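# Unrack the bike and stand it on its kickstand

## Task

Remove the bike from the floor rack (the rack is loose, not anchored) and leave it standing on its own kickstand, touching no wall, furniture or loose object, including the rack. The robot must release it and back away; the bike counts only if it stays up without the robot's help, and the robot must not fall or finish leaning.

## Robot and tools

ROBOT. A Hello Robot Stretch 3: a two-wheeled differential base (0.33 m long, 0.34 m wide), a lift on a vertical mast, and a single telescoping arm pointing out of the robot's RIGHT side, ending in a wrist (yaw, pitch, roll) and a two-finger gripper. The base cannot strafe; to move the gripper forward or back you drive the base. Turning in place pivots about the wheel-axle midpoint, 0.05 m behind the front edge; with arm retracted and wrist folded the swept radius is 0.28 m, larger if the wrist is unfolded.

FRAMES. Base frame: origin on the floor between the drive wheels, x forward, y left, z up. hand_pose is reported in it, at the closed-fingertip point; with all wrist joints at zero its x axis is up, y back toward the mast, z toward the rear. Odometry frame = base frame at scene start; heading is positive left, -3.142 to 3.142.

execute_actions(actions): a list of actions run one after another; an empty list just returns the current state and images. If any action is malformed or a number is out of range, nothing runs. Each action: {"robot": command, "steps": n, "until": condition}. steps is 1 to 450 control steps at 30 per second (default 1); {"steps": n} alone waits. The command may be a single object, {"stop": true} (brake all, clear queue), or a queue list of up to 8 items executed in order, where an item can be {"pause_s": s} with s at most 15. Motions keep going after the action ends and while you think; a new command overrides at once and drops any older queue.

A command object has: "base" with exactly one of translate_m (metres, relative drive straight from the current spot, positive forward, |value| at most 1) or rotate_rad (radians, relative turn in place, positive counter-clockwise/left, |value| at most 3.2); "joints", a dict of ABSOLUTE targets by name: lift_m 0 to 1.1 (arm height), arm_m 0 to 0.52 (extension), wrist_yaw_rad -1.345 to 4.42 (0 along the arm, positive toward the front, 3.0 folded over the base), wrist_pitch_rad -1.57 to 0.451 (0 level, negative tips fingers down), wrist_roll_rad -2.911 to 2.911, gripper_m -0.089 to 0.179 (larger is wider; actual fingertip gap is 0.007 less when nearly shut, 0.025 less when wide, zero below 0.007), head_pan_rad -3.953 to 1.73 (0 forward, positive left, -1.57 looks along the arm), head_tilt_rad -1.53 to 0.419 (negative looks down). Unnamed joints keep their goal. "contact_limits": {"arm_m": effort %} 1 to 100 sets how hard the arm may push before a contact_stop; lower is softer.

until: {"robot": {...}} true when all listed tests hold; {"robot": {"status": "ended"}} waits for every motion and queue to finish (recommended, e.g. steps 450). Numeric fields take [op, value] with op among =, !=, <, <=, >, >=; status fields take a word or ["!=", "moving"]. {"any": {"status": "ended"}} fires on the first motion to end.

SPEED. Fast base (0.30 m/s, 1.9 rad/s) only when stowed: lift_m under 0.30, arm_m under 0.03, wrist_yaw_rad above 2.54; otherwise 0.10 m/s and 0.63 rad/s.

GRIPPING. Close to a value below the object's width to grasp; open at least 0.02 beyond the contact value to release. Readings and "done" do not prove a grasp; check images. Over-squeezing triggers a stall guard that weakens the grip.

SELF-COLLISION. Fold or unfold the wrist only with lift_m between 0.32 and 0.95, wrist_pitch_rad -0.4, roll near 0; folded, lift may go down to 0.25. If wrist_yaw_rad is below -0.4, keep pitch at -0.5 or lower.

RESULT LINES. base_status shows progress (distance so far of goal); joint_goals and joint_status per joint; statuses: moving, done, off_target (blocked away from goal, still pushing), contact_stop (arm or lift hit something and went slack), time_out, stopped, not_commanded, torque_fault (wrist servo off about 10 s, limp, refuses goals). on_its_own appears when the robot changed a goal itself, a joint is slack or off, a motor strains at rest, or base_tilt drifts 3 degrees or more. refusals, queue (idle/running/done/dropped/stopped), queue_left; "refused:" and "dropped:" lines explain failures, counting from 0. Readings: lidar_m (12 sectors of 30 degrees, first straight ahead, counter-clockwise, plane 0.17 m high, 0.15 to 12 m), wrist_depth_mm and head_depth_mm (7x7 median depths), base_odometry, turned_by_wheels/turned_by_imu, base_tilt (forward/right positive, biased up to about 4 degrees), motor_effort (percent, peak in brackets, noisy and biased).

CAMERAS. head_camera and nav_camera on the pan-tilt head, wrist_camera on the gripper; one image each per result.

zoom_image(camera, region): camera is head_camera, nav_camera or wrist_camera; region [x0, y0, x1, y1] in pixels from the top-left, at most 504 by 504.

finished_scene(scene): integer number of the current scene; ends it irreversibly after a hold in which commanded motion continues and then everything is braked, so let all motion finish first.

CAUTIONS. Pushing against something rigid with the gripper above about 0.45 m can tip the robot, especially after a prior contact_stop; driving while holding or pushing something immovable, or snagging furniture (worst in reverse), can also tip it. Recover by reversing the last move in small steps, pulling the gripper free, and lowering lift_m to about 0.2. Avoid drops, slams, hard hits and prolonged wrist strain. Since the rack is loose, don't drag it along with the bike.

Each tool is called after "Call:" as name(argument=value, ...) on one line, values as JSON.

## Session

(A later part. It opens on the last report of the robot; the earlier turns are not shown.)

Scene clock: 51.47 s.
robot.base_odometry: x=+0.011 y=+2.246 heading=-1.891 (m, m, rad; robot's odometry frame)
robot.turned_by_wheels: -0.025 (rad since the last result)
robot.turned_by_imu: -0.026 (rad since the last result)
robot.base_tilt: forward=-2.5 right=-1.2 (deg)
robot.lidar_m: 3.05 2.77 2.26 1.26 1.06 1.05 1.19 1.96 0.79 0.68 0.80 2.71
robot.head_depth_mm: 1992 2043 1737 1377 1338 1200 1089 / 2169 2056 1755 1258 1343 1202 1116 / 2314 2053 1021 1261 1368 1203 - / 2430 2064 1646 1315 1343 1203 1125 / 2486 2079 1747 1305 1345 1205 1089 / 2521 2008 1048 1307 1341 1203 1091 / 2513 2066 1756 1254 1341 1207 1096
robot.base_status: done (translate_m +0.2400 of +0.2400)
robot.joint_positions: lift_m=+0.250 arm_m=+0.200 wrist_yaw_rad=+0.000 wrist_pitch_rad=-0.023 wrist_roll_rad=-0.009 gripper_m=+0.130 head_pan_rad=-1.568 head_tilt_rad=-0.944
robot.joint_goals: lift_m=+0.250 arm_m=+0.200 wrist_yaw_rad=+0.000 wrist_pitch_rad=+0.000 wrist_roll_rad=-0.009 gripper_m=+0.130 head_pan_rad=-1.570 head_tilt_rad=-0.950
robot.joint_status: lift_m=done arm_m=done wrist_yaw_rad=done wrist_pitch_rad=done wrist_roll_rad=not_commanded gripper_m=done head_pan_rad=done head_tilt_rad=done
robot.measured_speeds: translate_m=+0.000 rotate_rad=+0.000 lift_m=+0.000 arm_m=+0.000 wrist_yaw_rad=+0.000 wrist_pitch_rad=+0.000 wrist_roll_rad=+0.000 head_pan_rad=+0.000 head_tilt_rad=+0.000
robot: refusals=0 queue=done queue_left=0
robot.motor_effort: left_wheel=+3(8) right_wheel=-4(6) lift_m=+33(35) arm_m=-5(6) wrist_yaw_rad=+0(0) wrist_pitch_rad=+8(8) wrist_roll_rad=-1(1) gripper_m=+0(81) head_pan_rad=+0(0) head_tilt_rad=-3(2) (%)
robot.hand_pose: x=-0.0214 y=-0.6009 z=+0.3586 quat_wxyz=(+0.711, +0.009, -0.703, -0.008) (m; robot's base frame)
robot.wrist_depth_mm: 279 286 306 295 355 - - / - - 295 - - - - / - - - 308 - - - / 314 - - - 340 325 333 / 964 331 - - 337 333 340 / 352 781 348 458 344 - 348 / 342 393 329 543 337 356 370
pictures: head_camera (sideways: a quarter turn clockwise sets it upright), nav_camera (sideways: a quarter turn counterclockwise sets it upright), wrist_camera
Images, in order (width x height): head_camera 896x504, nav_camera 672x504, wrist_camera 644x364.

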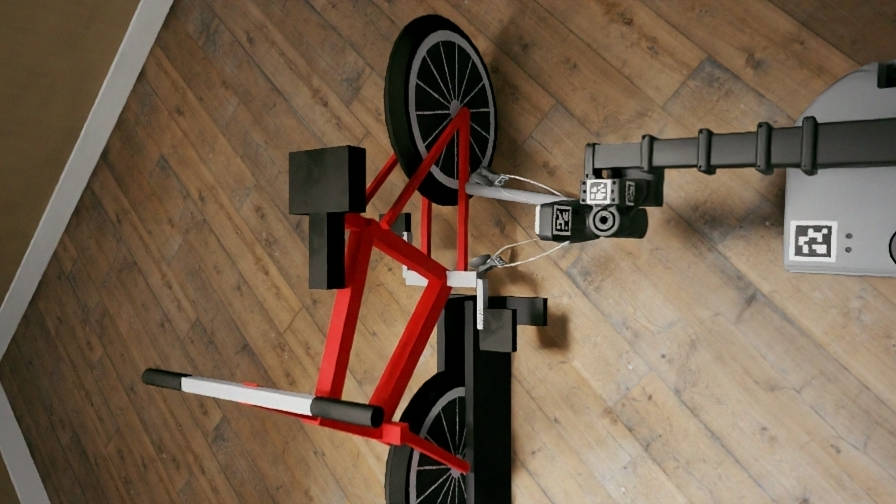

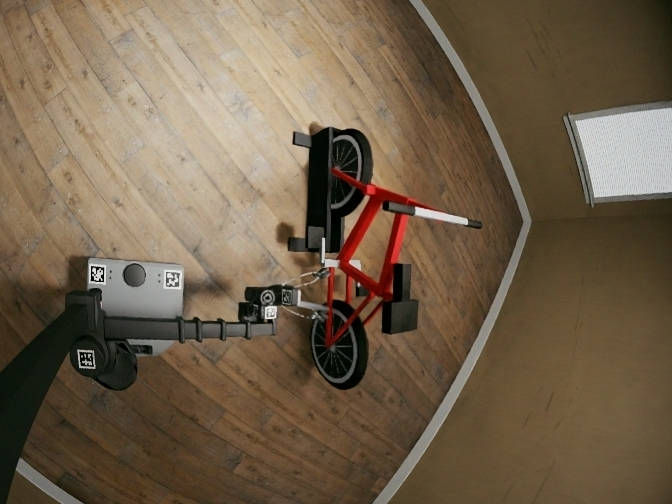

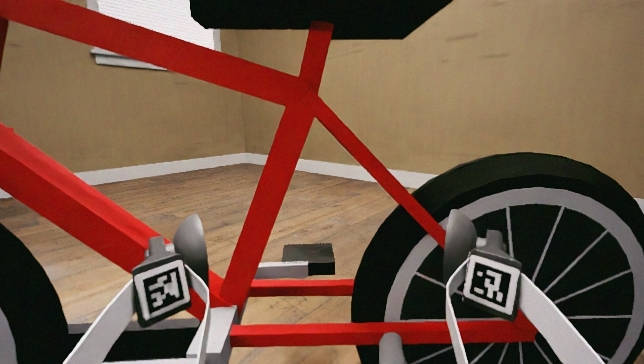

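Call:
execute_actions(actions=[{"robot":[{"base":{"translate_m":0.052},"joints":{"lift_m":0.23,"gripper_m":0.085,"arm_m":0.27}},{"joints":{"arm_m":0.345},"contact_limits":{"arm_m":15}}],"steps":450,"until":{"robot":{"status":"ended"}}}])

Scene clock: 54.80 s.
robot.base_odometry: x=-0.005 y=+2.197 heading=-1.891 (m, m, rad; robot's odometry frame)
robot.turned_by_wheels: +0.000 (rad since the last result)
robot.turned_by_imu: +0.000 (rad since the last result)
robot.base_tilt: forward=-2.5 right=-1.3 (deg)
robot.lidar_m: 3.00 2.74 2.34 1.31 1.10 1.09 1.24 2.04 0.78 0.69 0.78 2.68
robot.head_depth_mm: 2018 2051 1742 1255 1337 1200 1091 / 2208 2066 1702 1254 1337 1201 1116 / 2345 2059 1071 1273 1320 1201 - / 2426 2068 1638 1342 1344 1201 1123 / 2499 2010 1683 1306 1341 1204 1093 / 2503 2058 1676 1254 1343 1204 1089 / 2516 2063 1739 1255 1348 1206 1096
robot.base_status: done (translate_m +0.0520 of +0.0520)
robot.joint_positions: lift_m=+0.230 arm_m=+0.345 wrist_yaw_rad=+0.000 wrist_pitch_rad=-0.022 wrist_roll_rad=-0.009 gripper_m=+0.085 head_pan_rad=-1.568 head_tilt_rad=-0.944
robot.joint_goals: lift_m=+0.230 arm_m=+0.345 wrist_yaw_rad=+0.000 wrist_pitch_rad=+0.000 wrist_roll_rad=-0.009 gripper_m=+0.085 head_pan_rad=-1.570 head_tilt_rad=-0.950
robot.joint_status: lift_m=done arm_m=done wrist_yaw_rad=done wrist_pitch_rad=done wrist_roll_rad=not_commanded gripper_m=done head_pan_rad=done head_tilt_rad=done
robot.measured_speeds: translate_m=+0.000 rotate_rad=+0.000 lift_m=+0.000 arm_m=+0.000 wrist_yaw_rad=+0.000 wrist_pitch_rad=+0.000 wrist_roll_rad=+0.000 head_pan_rad=+0.000 head_tilt_rad=+0.000
robot: refusals=0 queue=done queue_left=0
robot.motor_effort: left_wheel=+4(9) right_wheel=-3(5) lift_m=+27(33) arm_m=+5(6) wrist_yaw_rad=+0(0) wrist_pitch_rad=+7(7) wrist_roll_rad=-1(1) gripper_m=+0(80) head_pan_rad=-1(0) head_tilt_rad=-3(3) (%)
robot.contact_limits: arm_m 15 (drawing in: default 26, maximum 42; extending or still: default 36, maximum 59)
robot.hand_pose: x=-0.0214 y=-0.7453 z=+0.3391 quat_wxyz=(+0.711, +0.008, -0.703, -0.008) (m; robot's base frame)
robot.wrist_depth_mm: - - 178 156 157 - - / - - - - 162 - - / - - - - 232 139 - / - - - 175 - 235 198 / - - - 181 - 869 155 / 180 731 656 316 636 198 186 / 182 188 215 268 547 204 193
pictures: head_camera (sideways: a quarter turn clockwise sets it upright), nav_camera (sideways: a quarter turn counterclockwise sets it upright), wrist_camera
Images, in order (width x height): head_camera 896x504, nav_camera 672x504, wrist_camera 644x364.

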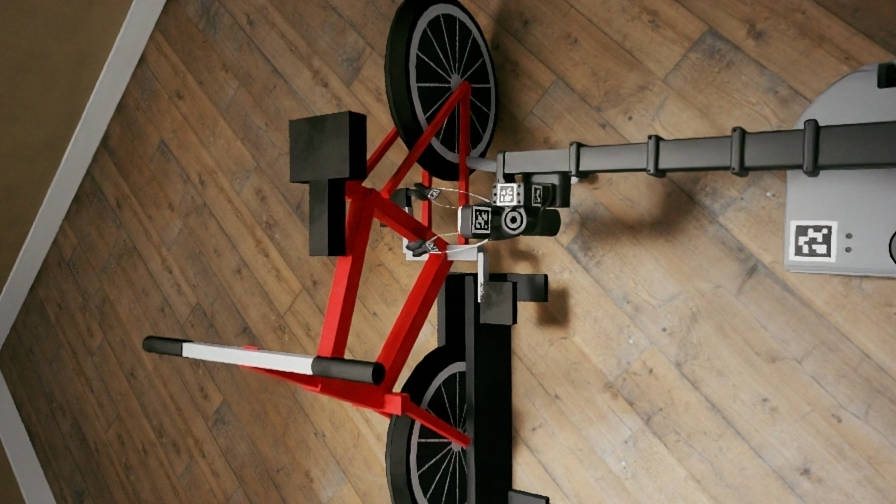

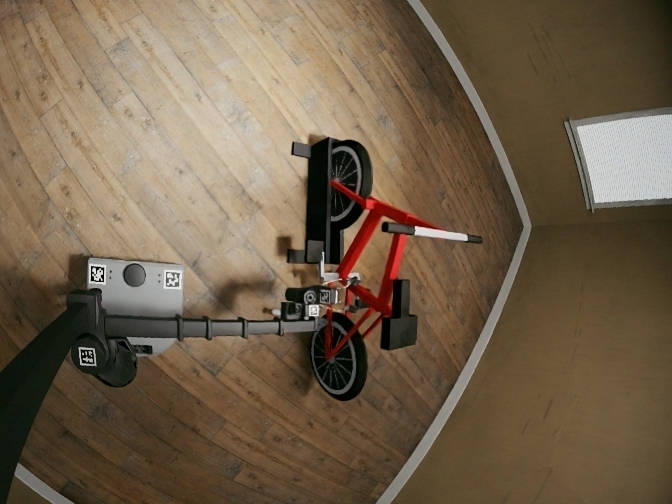

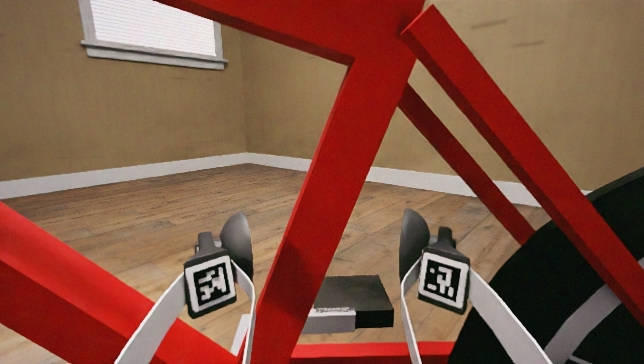

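Call:
execute_actions(actions=[{"robot":[{"joints":{"lift_m":0.25,"arm_m":0.34}},{"joints":{"gripper_m":-0.04}},{"base":{"translate_m":-0.2}}],"steps":450,"until":{"robot":{"status":"ended"}}}])

Scene clock: 60.50 s.
robot.base_odometry: x=+0.057 y=+2.386 heading=-1.891 (m, m, rad; robot's odometry frame)
robot.turned_by_wheels: +0.000 (rad since the last result)
robot.turned_by_imu: +0.000 (rad since the last result)
robot.base_tilt: forward=-2.3 right=-1.3 (deg)
robot.lidar_m: 3.17 2.87 2.03 1.13 0.95 0.95 1.07 1.77 0.79 0.68 0.81 2.81
robot.head_depth_mm: 1886 1993 1740 1459 1340 1199 1089 / 2054 2053 1741 1269 1337 1203 1120 / 2232 2044 1643 1267 1322 1197 - / 2362 2059 1635 1494 1343 1198 1119 / 2500 2072 1756 1432 1340 1203 1094 / 2518 2019 1642 1305 1342 1207 1089 / 2512 2064 1753 1270 1346 1208 1090
robot.base_status: done (translate_m -0.2000 of -0.2000)
robot.joint_positions: lift_m=+0.250 arm_m=+0.340 wrist_yaw_rad=+0.006 wrist_pitch_rad=-0.027 wrist_roll_rad=-0.009 gripper_m=-0.039 head_pan_rad=-1.568 head_tilt_rad=-0.944
robot.joint_goals: lift_m=+0.250 arm_m=+0.340 wrist_yaw_rad=+0.000 wrist_pitch_rad=+0.000 wrist_roll_rad=-0.009 gripper_m=-0.040 head_pan_rad=-1.570 head_tilt_rad=-0.950
robot.joint_status: lift_m=done arm_m=done wrist_yaw_rad=done wrist_pitch_rad=done wrist_roll_rad=not_commanded gripper_m=done head_pan_rad=done head_tilt_rad=done
robot.measured_speeds: translate_m=+0.000 rotate_rad=+0.000 lift_m=+0.000 arm_m=+0.000 wrist_yaw_rad=+0.000 wrist_pitch_rad=+0.000 wrist_roll_rad=+0.000 head_pan_rad=+0.000 head_tilt_rad=+0.000
robot: refusals=0 queue=done queue_left=0
robot.motor_effort: left_wheel=+5(12) right_wheel=-5(22) lift_m=+33(34) arm_m=-3(5) wrist_yaw_rad=-6(23) wrist_pitch_rad=+9(12) wrist_roll_rad=-1(1) gripper_m=-12(88) head_pan_rad=-1(1) head_tilt_rad=-2(3) (%)
robot.hand_pose: x=-0.0198 y=-0.7407 z=+0.3576 quat_wxyz=(+0.711, +0.012, -0.703, -0.008) (m; robot's base frame)
robot.wrist_depth_mm: 160 164 171 - - - - / - - 168 - - - - / - - 178 - - - - / - - 185 - - - 203 / - - 897 - 205 197 192 / 793 734 695 - 196 196 198 / 222 206 315 326 204 201 208
pictures: head_camera (sideways: a quarter turn clockwise sets it upright), nav_camera (sideways: a quarter turn counterclockwise sets it upright), wrist_camera
Images, in order (width x height): head_camera 896x504, nav_camera 672x504, wrist_camera 644x364.

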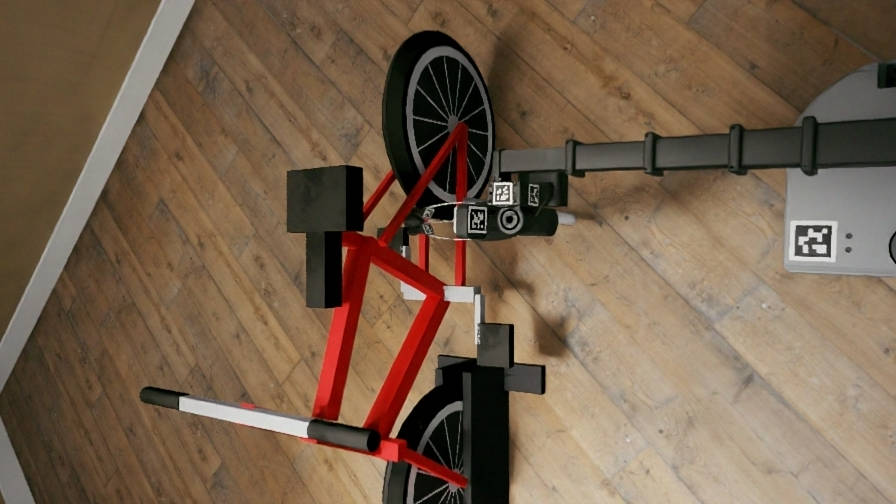

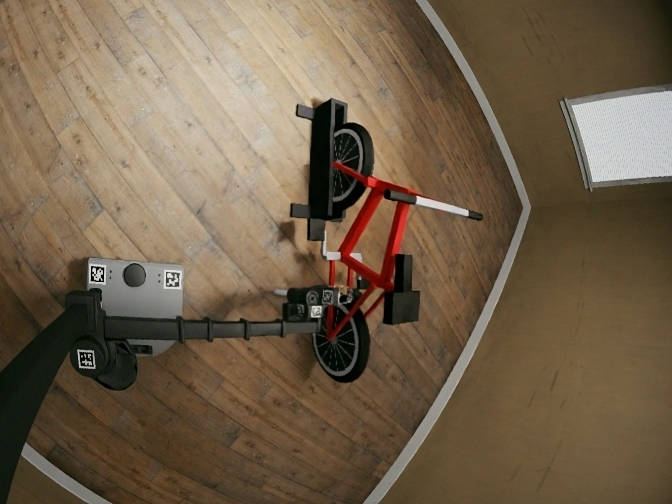

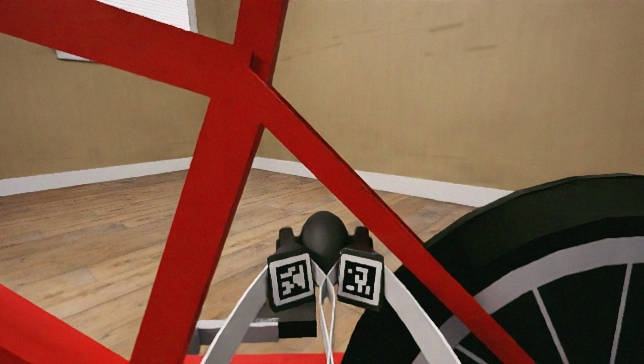

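Call:
execute_actions(actions=[{"robot":[{"joints":{"arm_m":0.26}},{"base":{"translate_m":0.075},"joints":{"gripper_m":0.085,"lift_m":0.24}},{"joints":{"arm_m":0.38},"contact_limits":{"arm_m":15}},{"joints":{"gripper_m":-0.04}}],"steps":450,"until":{"robot":{"status":"ended"}}}])

Scene clock: 67.93 s.
robot.base_odometry: x=+0.034 y=+2.315 heading=-1.891 (m, m, rad; robot's odometry frame)
robot.turned_by_wheels: +0.000 (rad since the last result)
robot.turned_by_imu: +0.000 (rad since the last result)
robot.base_tilt: forward=-2.4 right=-1.4 (deg)
robot.lidar_m: 3.14 2.81 2.15 1.19 1.01 1.00 1.13 1.87 0.79 0.69 0.78 2.77
robot.head_depth_mm: 1939 2042 1751 1258 1335 1201 1091 / 2101 2062 1703 1262 1340 1200 1119 / 2288 2060 1072 1261 1307 1200 - / 2425 2059 1644 1433 1336 1206 1119 / 2481 2013 1752 1336 1342 1205 1089 / 2509 2062 1137 1259 1349 1201 1088 / 2479 2062 1745 1258 1340 1205 1095
robot.base_status: done (translate_m +0.0750 of +0.0750)
robot.joint_positions: lift_m=+0.240 arm_m=+0.380 wrist_yaw_rad=+0.017 wrist_pitch_rad=-0.020 wrist_roll_rad=+0.033 gripper_m=-0.039 head_pan_rad=-1.568 head_tilt_rad=-0.944
robot.joint_goals: lift_m=+0.240 arm_m=+0.380 wrist_yaw_rad=+0.000 wrist_pitch_rad=+0.000 wrist_roll_rad=+0.033 gripper_m=-0.040 head_pan_rad=-1.570 head_tilt_rad=-0.950
robot.joint_status: lift_m=done arm_m=done wrist_yaw_rad=done wrist_pitch_rad=done wrist_roll_rad=not_commanded gripper_m=done head_pan_rad=done head_tilt_rad=done
robot.measured_speeds: translate_m=+0.000 rotate_rad=+0.000 lift_m=+0.000 arm_m=+0.000 wrist_yaw_rad=+0.000 wrist_pitch_rad=+0.000 wrist_roll_rad=+0.000 head_pan_rad=+0.000 head_tilt_rad=+0.000
robot: refusals=0 queue=done queue_left=0
robot.on_its_own: wrist_yaw_rad is at rest, and its effort (-15) is outside its rest range (-12 to +12)
robot.motor_effort: left_wheel=+10(11) right_wheel=-15(15) lift_m=+27(33) arm_m=-1(4) wrist_yaw_rad=-15(15) wrist_pitch_rad=+7(9) wrist_roll_rad=-18(18) gripper_m=-27(99) head_pan_rad=-1(2) head_tilt_rad=-2(3) (%)
robot.contact_limits: arm_m 15 (drawing in: default 26, maximum 42; extending or still: default 36, maximum 59)
robot.hand_pose: x=-0.0170 y=-0.7808 z=+0.3495 quat_wxyz=(+0.696, +0.014, -0.718, -0.002) (m; robot's base frame)
robot.wrist_depth_mm: - - 124 126 125 - - / - - - - 130 98 - / - - - - 188 103 - / - - - 142 - 207 107 / - - - 145 - 921 114 / 820 812 775 151 717 695 163 / 172 613 578 159 520 180 157
pictures: head_camera (sideways: a quarter turn clockwise sets it upright), nav_camera (sideways: a quarter turn counterclockwise sets it upright), wrist_camera
Images, in order (width x height): head_camera 896x504, nav_camera 672x504, wrist_camera 644x364.

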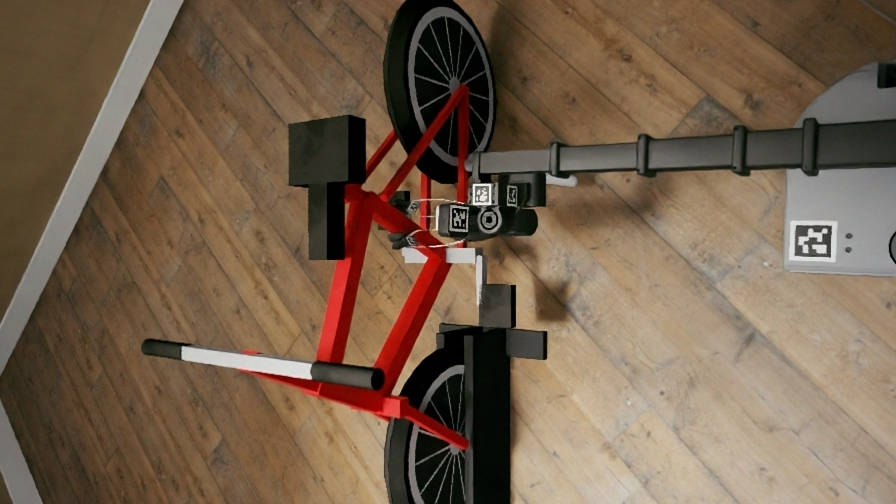

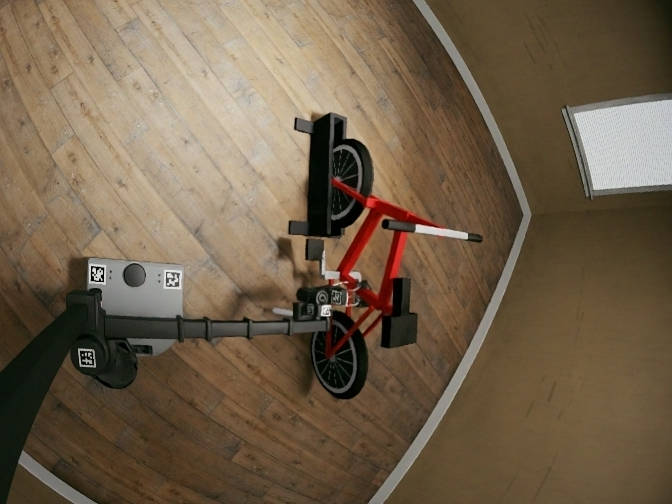

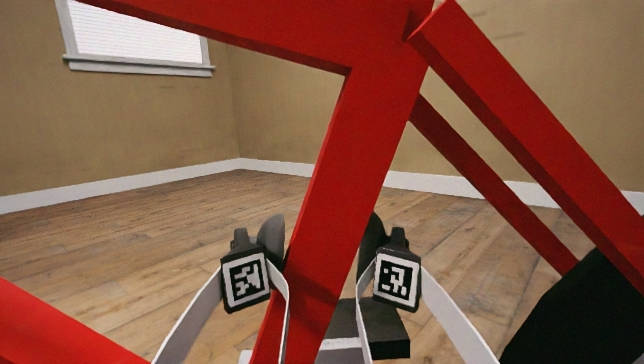

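Gripped.

Call:
execute_actions(actions=[{"robot":{"base":{"translate_m":-0.25},"joints":{"arm_m":0.37}},"steps":450,"until":{"robot":{"status":"ended"}}}])

Scene clock: 72.53 s.
robot.base_odometry: x=+0.112 y=+2.553 heading=-1.891 (m, m, rad; robot's odometry frame)
robot.turned_by_wheels: -0.001 (rad since the last result)
robot.turned_by_imu: -0.001 (rad since the last result)
robot.base_tilt: forward=-2.5 right=-1.4 (deg)
robot.lidar_m: 3.32 2.99 1.79 0.98 0.82 0.82 0.92 1.53 0.79 0.70 0.75 2.95
robot.head_depth_mm: 1781 1952 1744 1284 1340 1207 1093 / 1919 2046 1701 1269 1335 1200 1117 / 2103 2067 1037 1281 1322 1204 - / 2298 2058 1712 1283 1342 1199 1120 / 2432 2059 1745 1462 1343 1202 1091 / 2513 2071 1682 1214 1348 1202 1095 / 2531 2059 1758 1284 1349 1207 1095
robot.base_status: done (translate_m -0.2500 of -0.2500)
robot.joint_positions: lift_m=+0.240 arm_m=+0.370 wrist_yaw_rad=+0.001 wrist_pitch_rad=-0.028 wrist_roll_rad=+0.033 gripper_m=-0.021 head_pan_rad=-1.568 head_tilt_rad=-0.944
robot.joint_goals: lift_m=+0.240 arm_m=+0.370 wrist_yaw_rad=+0.000 wrist_pitch_rad=+0.000 wrist_roll_rad=+0.033 gripper_m=-0.022 head_pan_rad=-1.570 head_tilt_rad=-0.950
robot.joint_status: lift_m=done arm_m=done wrist_yaw_rad=done wrist_pitch_rad=done wrist_roll_rad=not_commanded gripper_m=done head_pan_rad=done head_tilt_rad=done
robot.measured_speeds: translate_m=+0.000 rotate_rad=+0.000 lift_m=+0.000 arm_m=+0.000 wrist_yaw_rad=+0.000 wrist_pitch_rad=+0.000 wrist_roll_rad=+0.000 head_pan_rad=+0.000 head_tilt_rad=+0.000
robot: refusals=0 queue=done queue_left=0
robot.on_its_own: gripper_m is held at -0.022, not at your -0.040, by its stall guard, which is not easing now
robot.motor_effort: left_wheel=+1(27) right_wheel=+0(48) lift_m=+27(28) arm_m=-2(14) wrist_yaw_rad=-1(52) wrist_pitch_rad=+10(10) wrist_roll_rad=-18(18) gripper_m=-20(29) head_pan_rad=-1(1) head_tilt_rad=-2(2) (%)
robot.hand_pose: x=-0.0212 y=-0.7706 z=+0.3476 quat_wxyz=(+0.696, +0.010, -0.718, -0.010) (m; robot's base frame)
robot.wrist_depth_mm: - - 118 120 122 - 924 / - - - - 128 97 935 / - - - - 186 109 931 / - - - 140 - - 110 / - - - 144 - 887 121 / 840 779 808 150 657 684 169 / 171 610 562 159 540 184 168
pictures: head_camera (sideways: a quarter turn clockwise sets it upright), nav_camera (sideways: a quarter turn counterclockwise sets it upright), wrist_camera
Images, in order (width x height): head_camera 896x504, nav_camera 672x504, wrist_camera 644x364.

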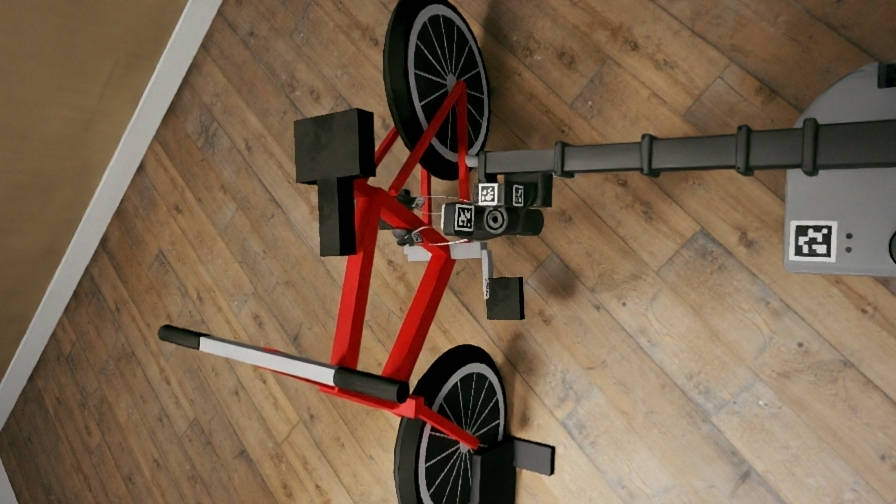

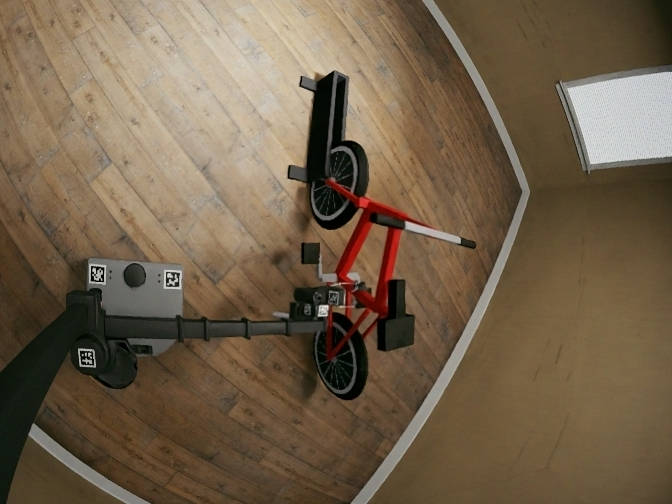

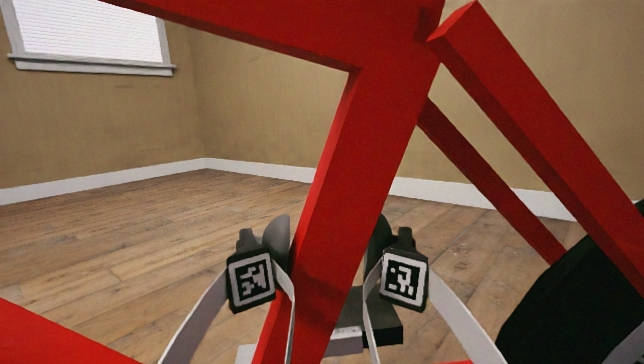

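Call:
execute_actions(actions=[{"robot":[{"base":{"translate_m":-0.28}},{"joints":{"arm_m":0.34},"contact_limits":{"arm_m":15}}],"steps":450,"until":{"robot":{"status":"ended"}}}])

Scene clock: 77.60 s.
robot.base_odometry: x=+0.201 y=+2.818 heading=-1.891 (m, m, rad; robot's odometry frame)
robot.turned_by_wheels: +0.000 (rad since the last result)
robot.turned_by_imu: +0.000 (rad since the last result)
robot.base_tilt: forward=-2.4 right=-1.3 (deg)
robot.lidar_m: 3.57 3.19 1.34 0.73 0.61 0.61 0.69 1.14 0.79 0.59 0.60 3.15
robot.head_depth_mm: 1591 1801 1746 1404 1339 1200 1086 / 1721 1920 1749 1274 1345 1204 1120 / 1889 2014 1758 1270 1319 1200 - / 2059 2059 1751 1248 1327 1204 1122 / 2290 2059 1717 1435 1347 1200 1093 / 2422 2061 1754 1115 1339 1201 1094 / 2508 2067 1749 1280 1345 1207 1091
robot.base_status: done (translate_m -0.2800 of -0.2800)
robot.joint_positions: lift_m=+0.240 arm_m=+0.340 wrist_yaw_rad=+0.009 wrist_pitch_rad=-0.046 wrist_roll_rad=+0.033 gripper_m=-0.018 head_pan_rad=-1.568 head_tilt_rad=-0.944
robot.joint_goals: lift_m=+0.240 arm_m=+0.340 wrist_yaw_rad=+0.000 wrist_pitch_rad=+0.000 wrist_roll_rad=+0.033 gripper_m=-0.019 head_pan_rad=-1.570 head_tilt_rad=-0.950
robot.joint_status: lift_m=done arm_m=done wrist_yaw_rad=done wrist_pitch_rad=done wrist_roll_rad=not_commanded gripper_m=done head_pan_rad=done head_tilt_rad=done
robot.measured_speeds: translate_m=+0.000 rotate_rad=+0.000 lift_m=+0.000 arm_m=+0.000 wrist_yaw_rad=+0.000 wrist_pitch_rad=+0.000 wrist_roll_rad=+0.000 head_pan_rad=+0.000 head_tilt_rad=+0.000
robot: refusals=0 queue=done queue_left=0
robot.on_its_own: gripper_m is held at -0.019, not at your -0.040, by its stall guard, which is not easing now
robot.motor_effort: left_wheel=+3(8) right_wheel=-3(19) lift_m=+28(28) arm_m=+5(4) wrist_yaw_rad=-6(16) wrist_pitch_rad=+16(16) wrist_roll_rad=-18(18) gripper_m=-20(22) head_pan_rad=-2(0) head_tilt_rad=-3(2) (%)
robot.contact_limits: arm_m 15 (drawing in: default 26, maximum 42; extending or still: default 36, maximum 59)
robot.hand_pose: x=-0.0193 y=-0.7395 z=+0.3429 quat_wxyz=(+0.695, +0.019, -0.718, -0.014) (m; robot's base frame)
robot.wrist_depth_mm: - - 100 103 108 878 801 / - - - - 115 84 822 / - - - - 124 97 795 / - - - 139 - 214 104 / - - - 141 955 878 117 / 795 759 770 149 695 211 175 / 174 588 263 168 271 191 187
pictures: head_camera (sideways: a quarter turn clockwise sets it upright), nav_camera (sideways: a quarter turn counterclockwise sets it upright), wrist_camera
Images, in order (width x height): head_camera 896x504, nav_camera 672x504, wrist_camera 644x364.

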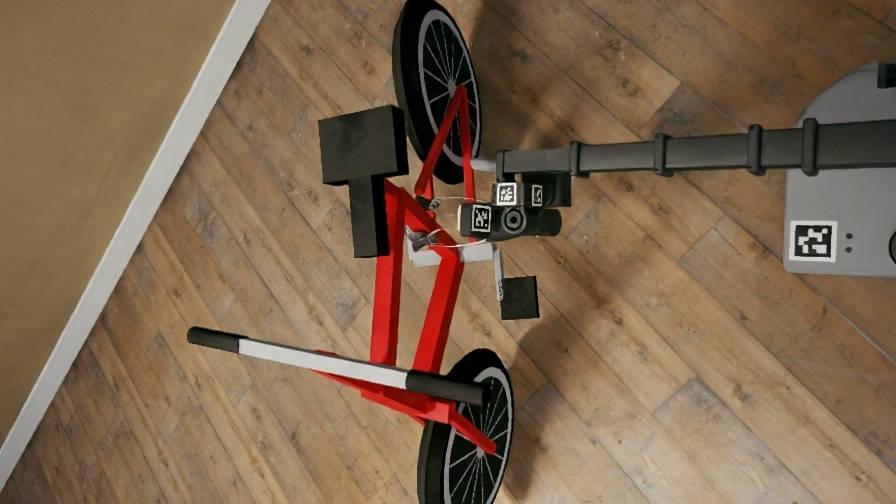

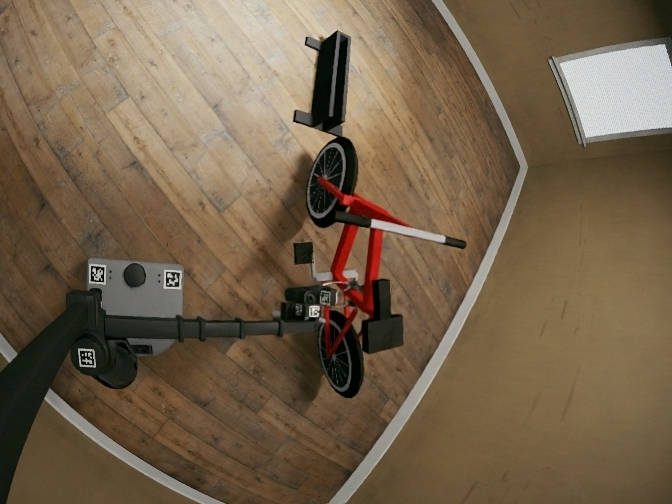

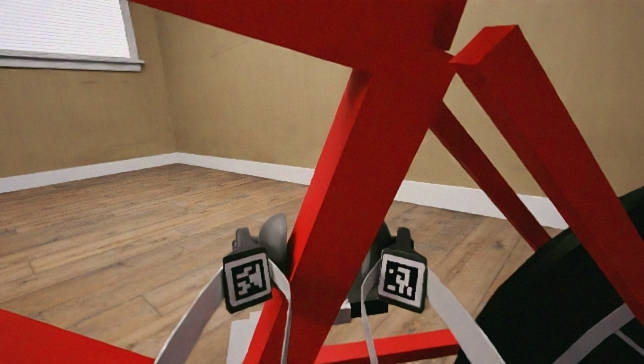

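Call:
execute_actions(actions=[{"robot":[{"base":{"translate_m":-0.05}},{"joints":{"arm_m":0.32,"lift_m":0.235},"contact_limits":{"arm_m":12}},{"joints":{"gripper_m":0.085}},{"joints":{"arm_m":0.0,"head_pan_rad":-1.2}}],"steps":450,"until":{"robot":{"status":"ended"}}}])

Scene clock: 85.30 s.
robot.base_odometry: x=+0.216 y=+2.866 heading=-1.891 (m, m, rad; robot's odometry frame)
robot.turned_by_wheels: +0.000 (rad since the last result)
robot.turned_by_imu: +0.000 (rad since the last result)
robot.base_tilt: forward=-2.4 right=-1.2 (deg)
robot.lidar_m: 3.60 3.20 1.26 0.69 0.58 0.58 0.65 1.07 0.75 0.59 0.59 0.70
robot.head_depth_mm: 2069 2054 1746 994 1295 1205 1085 / 2320 2052 1747 1108 1337 1205 1117 / 2492 2068 1747 1192 1322 1221 - / 2499 2070 1711 1440 1335 1202 1105 / 2486 2069 1745 1444 1344 1204 1088 / 2486 2063 1751 1519 1342 1205 1095 / 2499 2069 1752 1491 1348 1204 1095
robot.base_status: done (translate_m -0.0500 of -0.0500)
robot.joint_positions: lift_m=+0.235 arm_m=+0.001 wrist_yaw_rad=+0.001 wrist_pitch_rad=-0.022 wrist_roll_rad=-0.004 gripper_m=+0.085 head_pan_rad=-1.207 head_tilt_rad=-0.944
robot.joint_goals: lift_m=+0.235 arm_m=+0.000 wrist_yaw_rad=+0.000 wrist_pitch_rad=+0.000 wrist_roll_rad=-0.004 gripper_m=+0.085 head_pan_rad=-1.200 head_tilt_rad=-0.950
robot.joint_status: lift_m=done arm_m=done wrist_yaw_rad=done wrist_pitch_rad=done wrist_roll_rad=not_commanded gripper_m=done head_pan_rad=done head_tilt_rad=done
robot.measured_speeds: translate_m=+0.000 rotate_rad=+0.000 lift_m=+0.000 arm_m=+0.000 wrist_yaw_rad=+0.000 wrist_pitch_rad=+0.000 wrist_roll_rad=+0.000 head_pan_rad=+0.000 head_tilt_rad=+0.000
robot: refusals=0 queue=done queue_left=0
robot.motor_effort: left_wheel=+3(9) right_wheel=-3(16) lift_m=+28(28) arm_m=-5(8) wrist_yaw_rad=-1(17) wrist_pitch_rad=+7(17) wrist_roll_rad=-3(19) gripper_m=+1(79) head_pan_rad=+4(36) head_tilt_rad=-2(3) (%)
robot.hand_pose: x=-0.0213 y=-0.4019 z=+0.3440 quat_wxyz=(+0.709, +0.008, -0.705, -0.008) (m; robot's base frame)
robot.wrist_depth_mm: 322 346 - 366 344 - 946 / 351 - 385 406 - - 984 / 372 - - - - - - / 368 414 - - 489 519 - / 388 512 493 603 513 564 - / 442 562 429 704 576 696 725 / 482 555 381 567 572 574 563
pictures: head_camera (sideways: a quarter turn clockwise sets it upright), nav_camera (sideways: a quarter turn counterclockwise sets it upright), wrist_camera
Images, in order (width x height): head_camera 896x504, nav_camera 672x504, wrist_camera 644x364.

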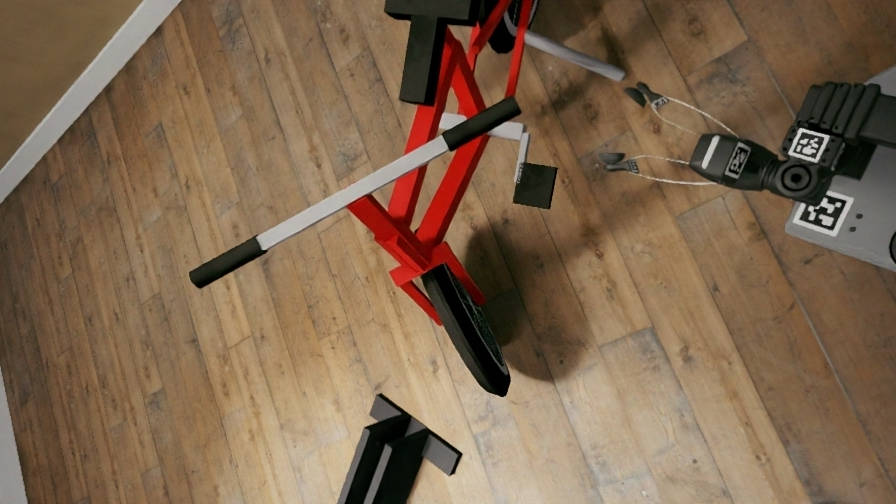

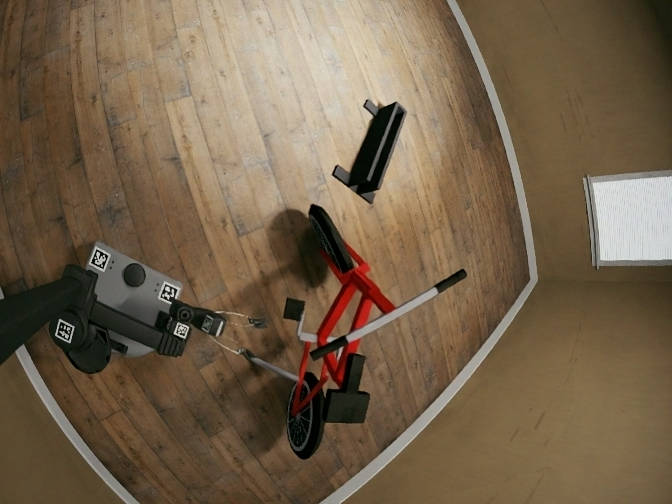

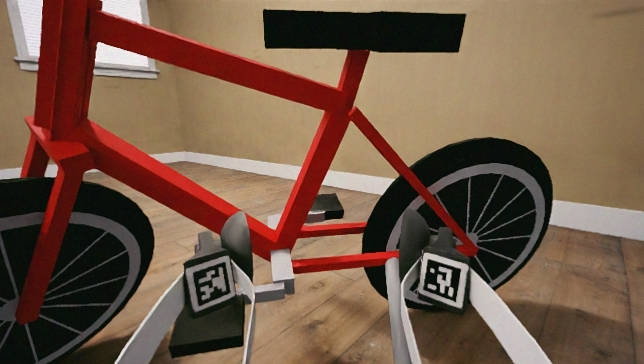

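Parked. Move clear.

Call:
execute_actions(actions=[{"robot":[{"joints":{"wrist_yaw_rad":1.5}},{"base":{"rotate_rad":0.4}},{"base":{"translate_m":0.7}}],"steps":450,"until":{"robot":{"status":"ended"}}}])

Call:
zoom_image(camera="nav_camera", region=[100,0,604,504])

Scene clock: 97.13 s.
robot.base_odometry: x=+0.272 y=+2.168 heading=-1.491 (m, m, rad; robot's odometry frame)
robot.turned_by_wheels: +0.400 (rad since the last result)
robot.turned_by_imu: +0.402 (rad since the last result)
robot.base_tilt: forward=-2.3 right=-1.3 (deg)
robot.lidar_m: 2.61 2.53 1.14 0.88 0.87 0.93 1.36 0.97 0.77 2.95 2.90 3.10
robot.head_depth_mm: 2478 2049 1745 1451 1334 1201 1090 / 2500 2070 1607 1517 1335 1202 1119 / 2511 2051 1741 1518 1345 1202 - / 2495 2066 1757 1527 1342 1222 1088 / 2492 2046 1739 1521 1340 1205 1089 / 2493 2050 1760 1518 1341 1208 1089 / 2499 2080 1749 1526 1343 1208 1092
robot.base_status: done (translate_m +0.7000 of +0.7000)
robot.joint_positions: lift_m=+0.235 arm_m=+0.001 wrist_yaw_rad=+1.498 wrist_pitch_rad=-0.022 wrist_roll_rad=-0.004 gripper_m=+0.085 head_pan_rad=-1.207 head_tilt_rad=-0.944
robot.joint_goals: lift_m=+0.235 arm_m=+0.000 wrist_yaw_rad=+1.500 wrist_pitch_rad=+0.000 wrist_roll_rad=-0.004 gripper_m=+0.085 head_pan_rad=-1.200 head_tilt_rad=-0.950
robot.joint_status: lift_m=done arm_m=done wrist_yaw_rad=done wrist_pitch_rad=done wrist_roll_rad=not_commanded gripper_m=done head_pan_rad=done head_tilt_rad=done
robot.measured_speeds: translate_m=+0.000 rotate_rad=+0.000 lift_m=+0.000 arm_m=+0.000 wrist_yaw_rad=+0.000 wrist_pitch_rad=+0.000 wrist_roll_rad=+0.000 head_pan_rad=+0.000 head_tilt_rad=+0.000
robot: refusals=0 queue=done queue_left=0
robot.motor_effort: left_wheel=-3(6) right_wheel=+3(8) lift_m=+28(28) arm_m=-4(4) wrist_yaw_rad=+2(2) wrist_pitch_rad=+8(7) wrist_roll_rad=-3(3) gripper_m=+0(0) head_pan_rad=+5(5) head_tilt_rad=-3(2) (%)
robot.hand_pose: x=+0.2336 y=-0.1648 z=+0.3440 quat_wxyz=(+0.525, +0.486, -0.511, +0.477) (m; robot's base frame)
robot.wrist_depth_mm: - - - - - - - / - - - - - - - / - - - - - - - / - - - - - - - / - - - - - - - / 780 772 703 752 673 758 718 / 596 593 586 569 578 565 562
pictures: head_camera (sideways: a quarter turn clockwise sets it upright), nav_camera (sideways: a quarter turn counterclockwise sets it upright), wrist_camera
Images, in order (width x height): head_camera 896x504, nav_camera 672x504, wrist_camera 644x364.

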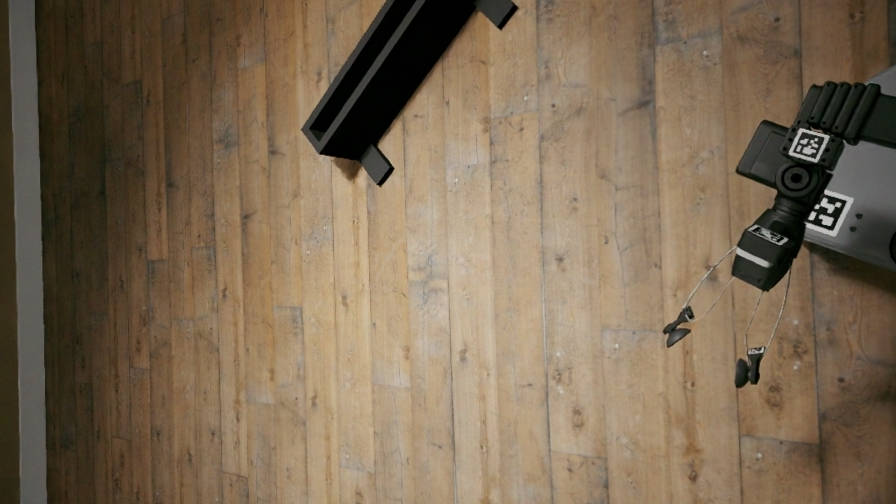

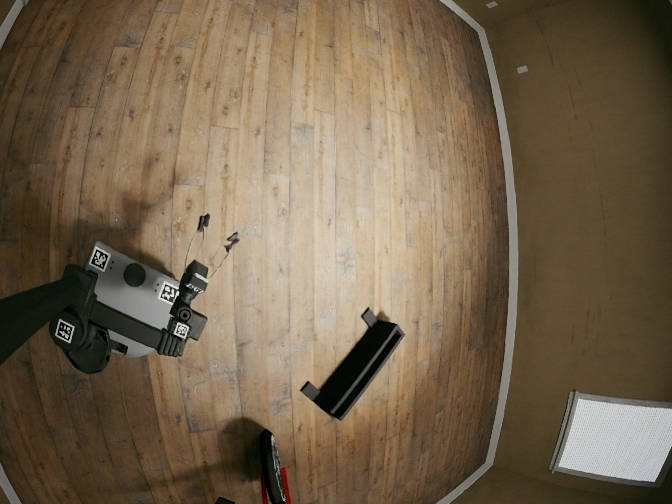

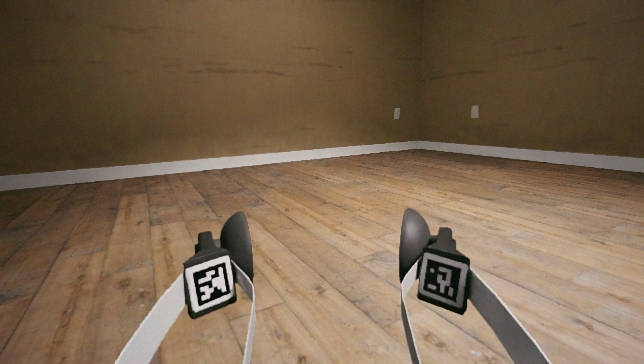

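Region (100, 0, 604, 504) of nav_camera's 672x504 image, scaled by 1.000.

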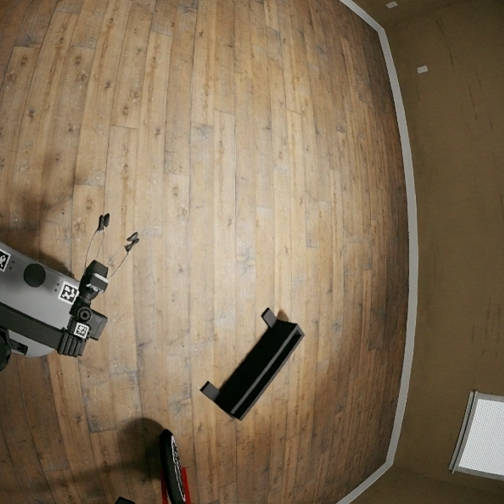

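Call:
finished_scene(scene=1)

The scene is finished: the task was done.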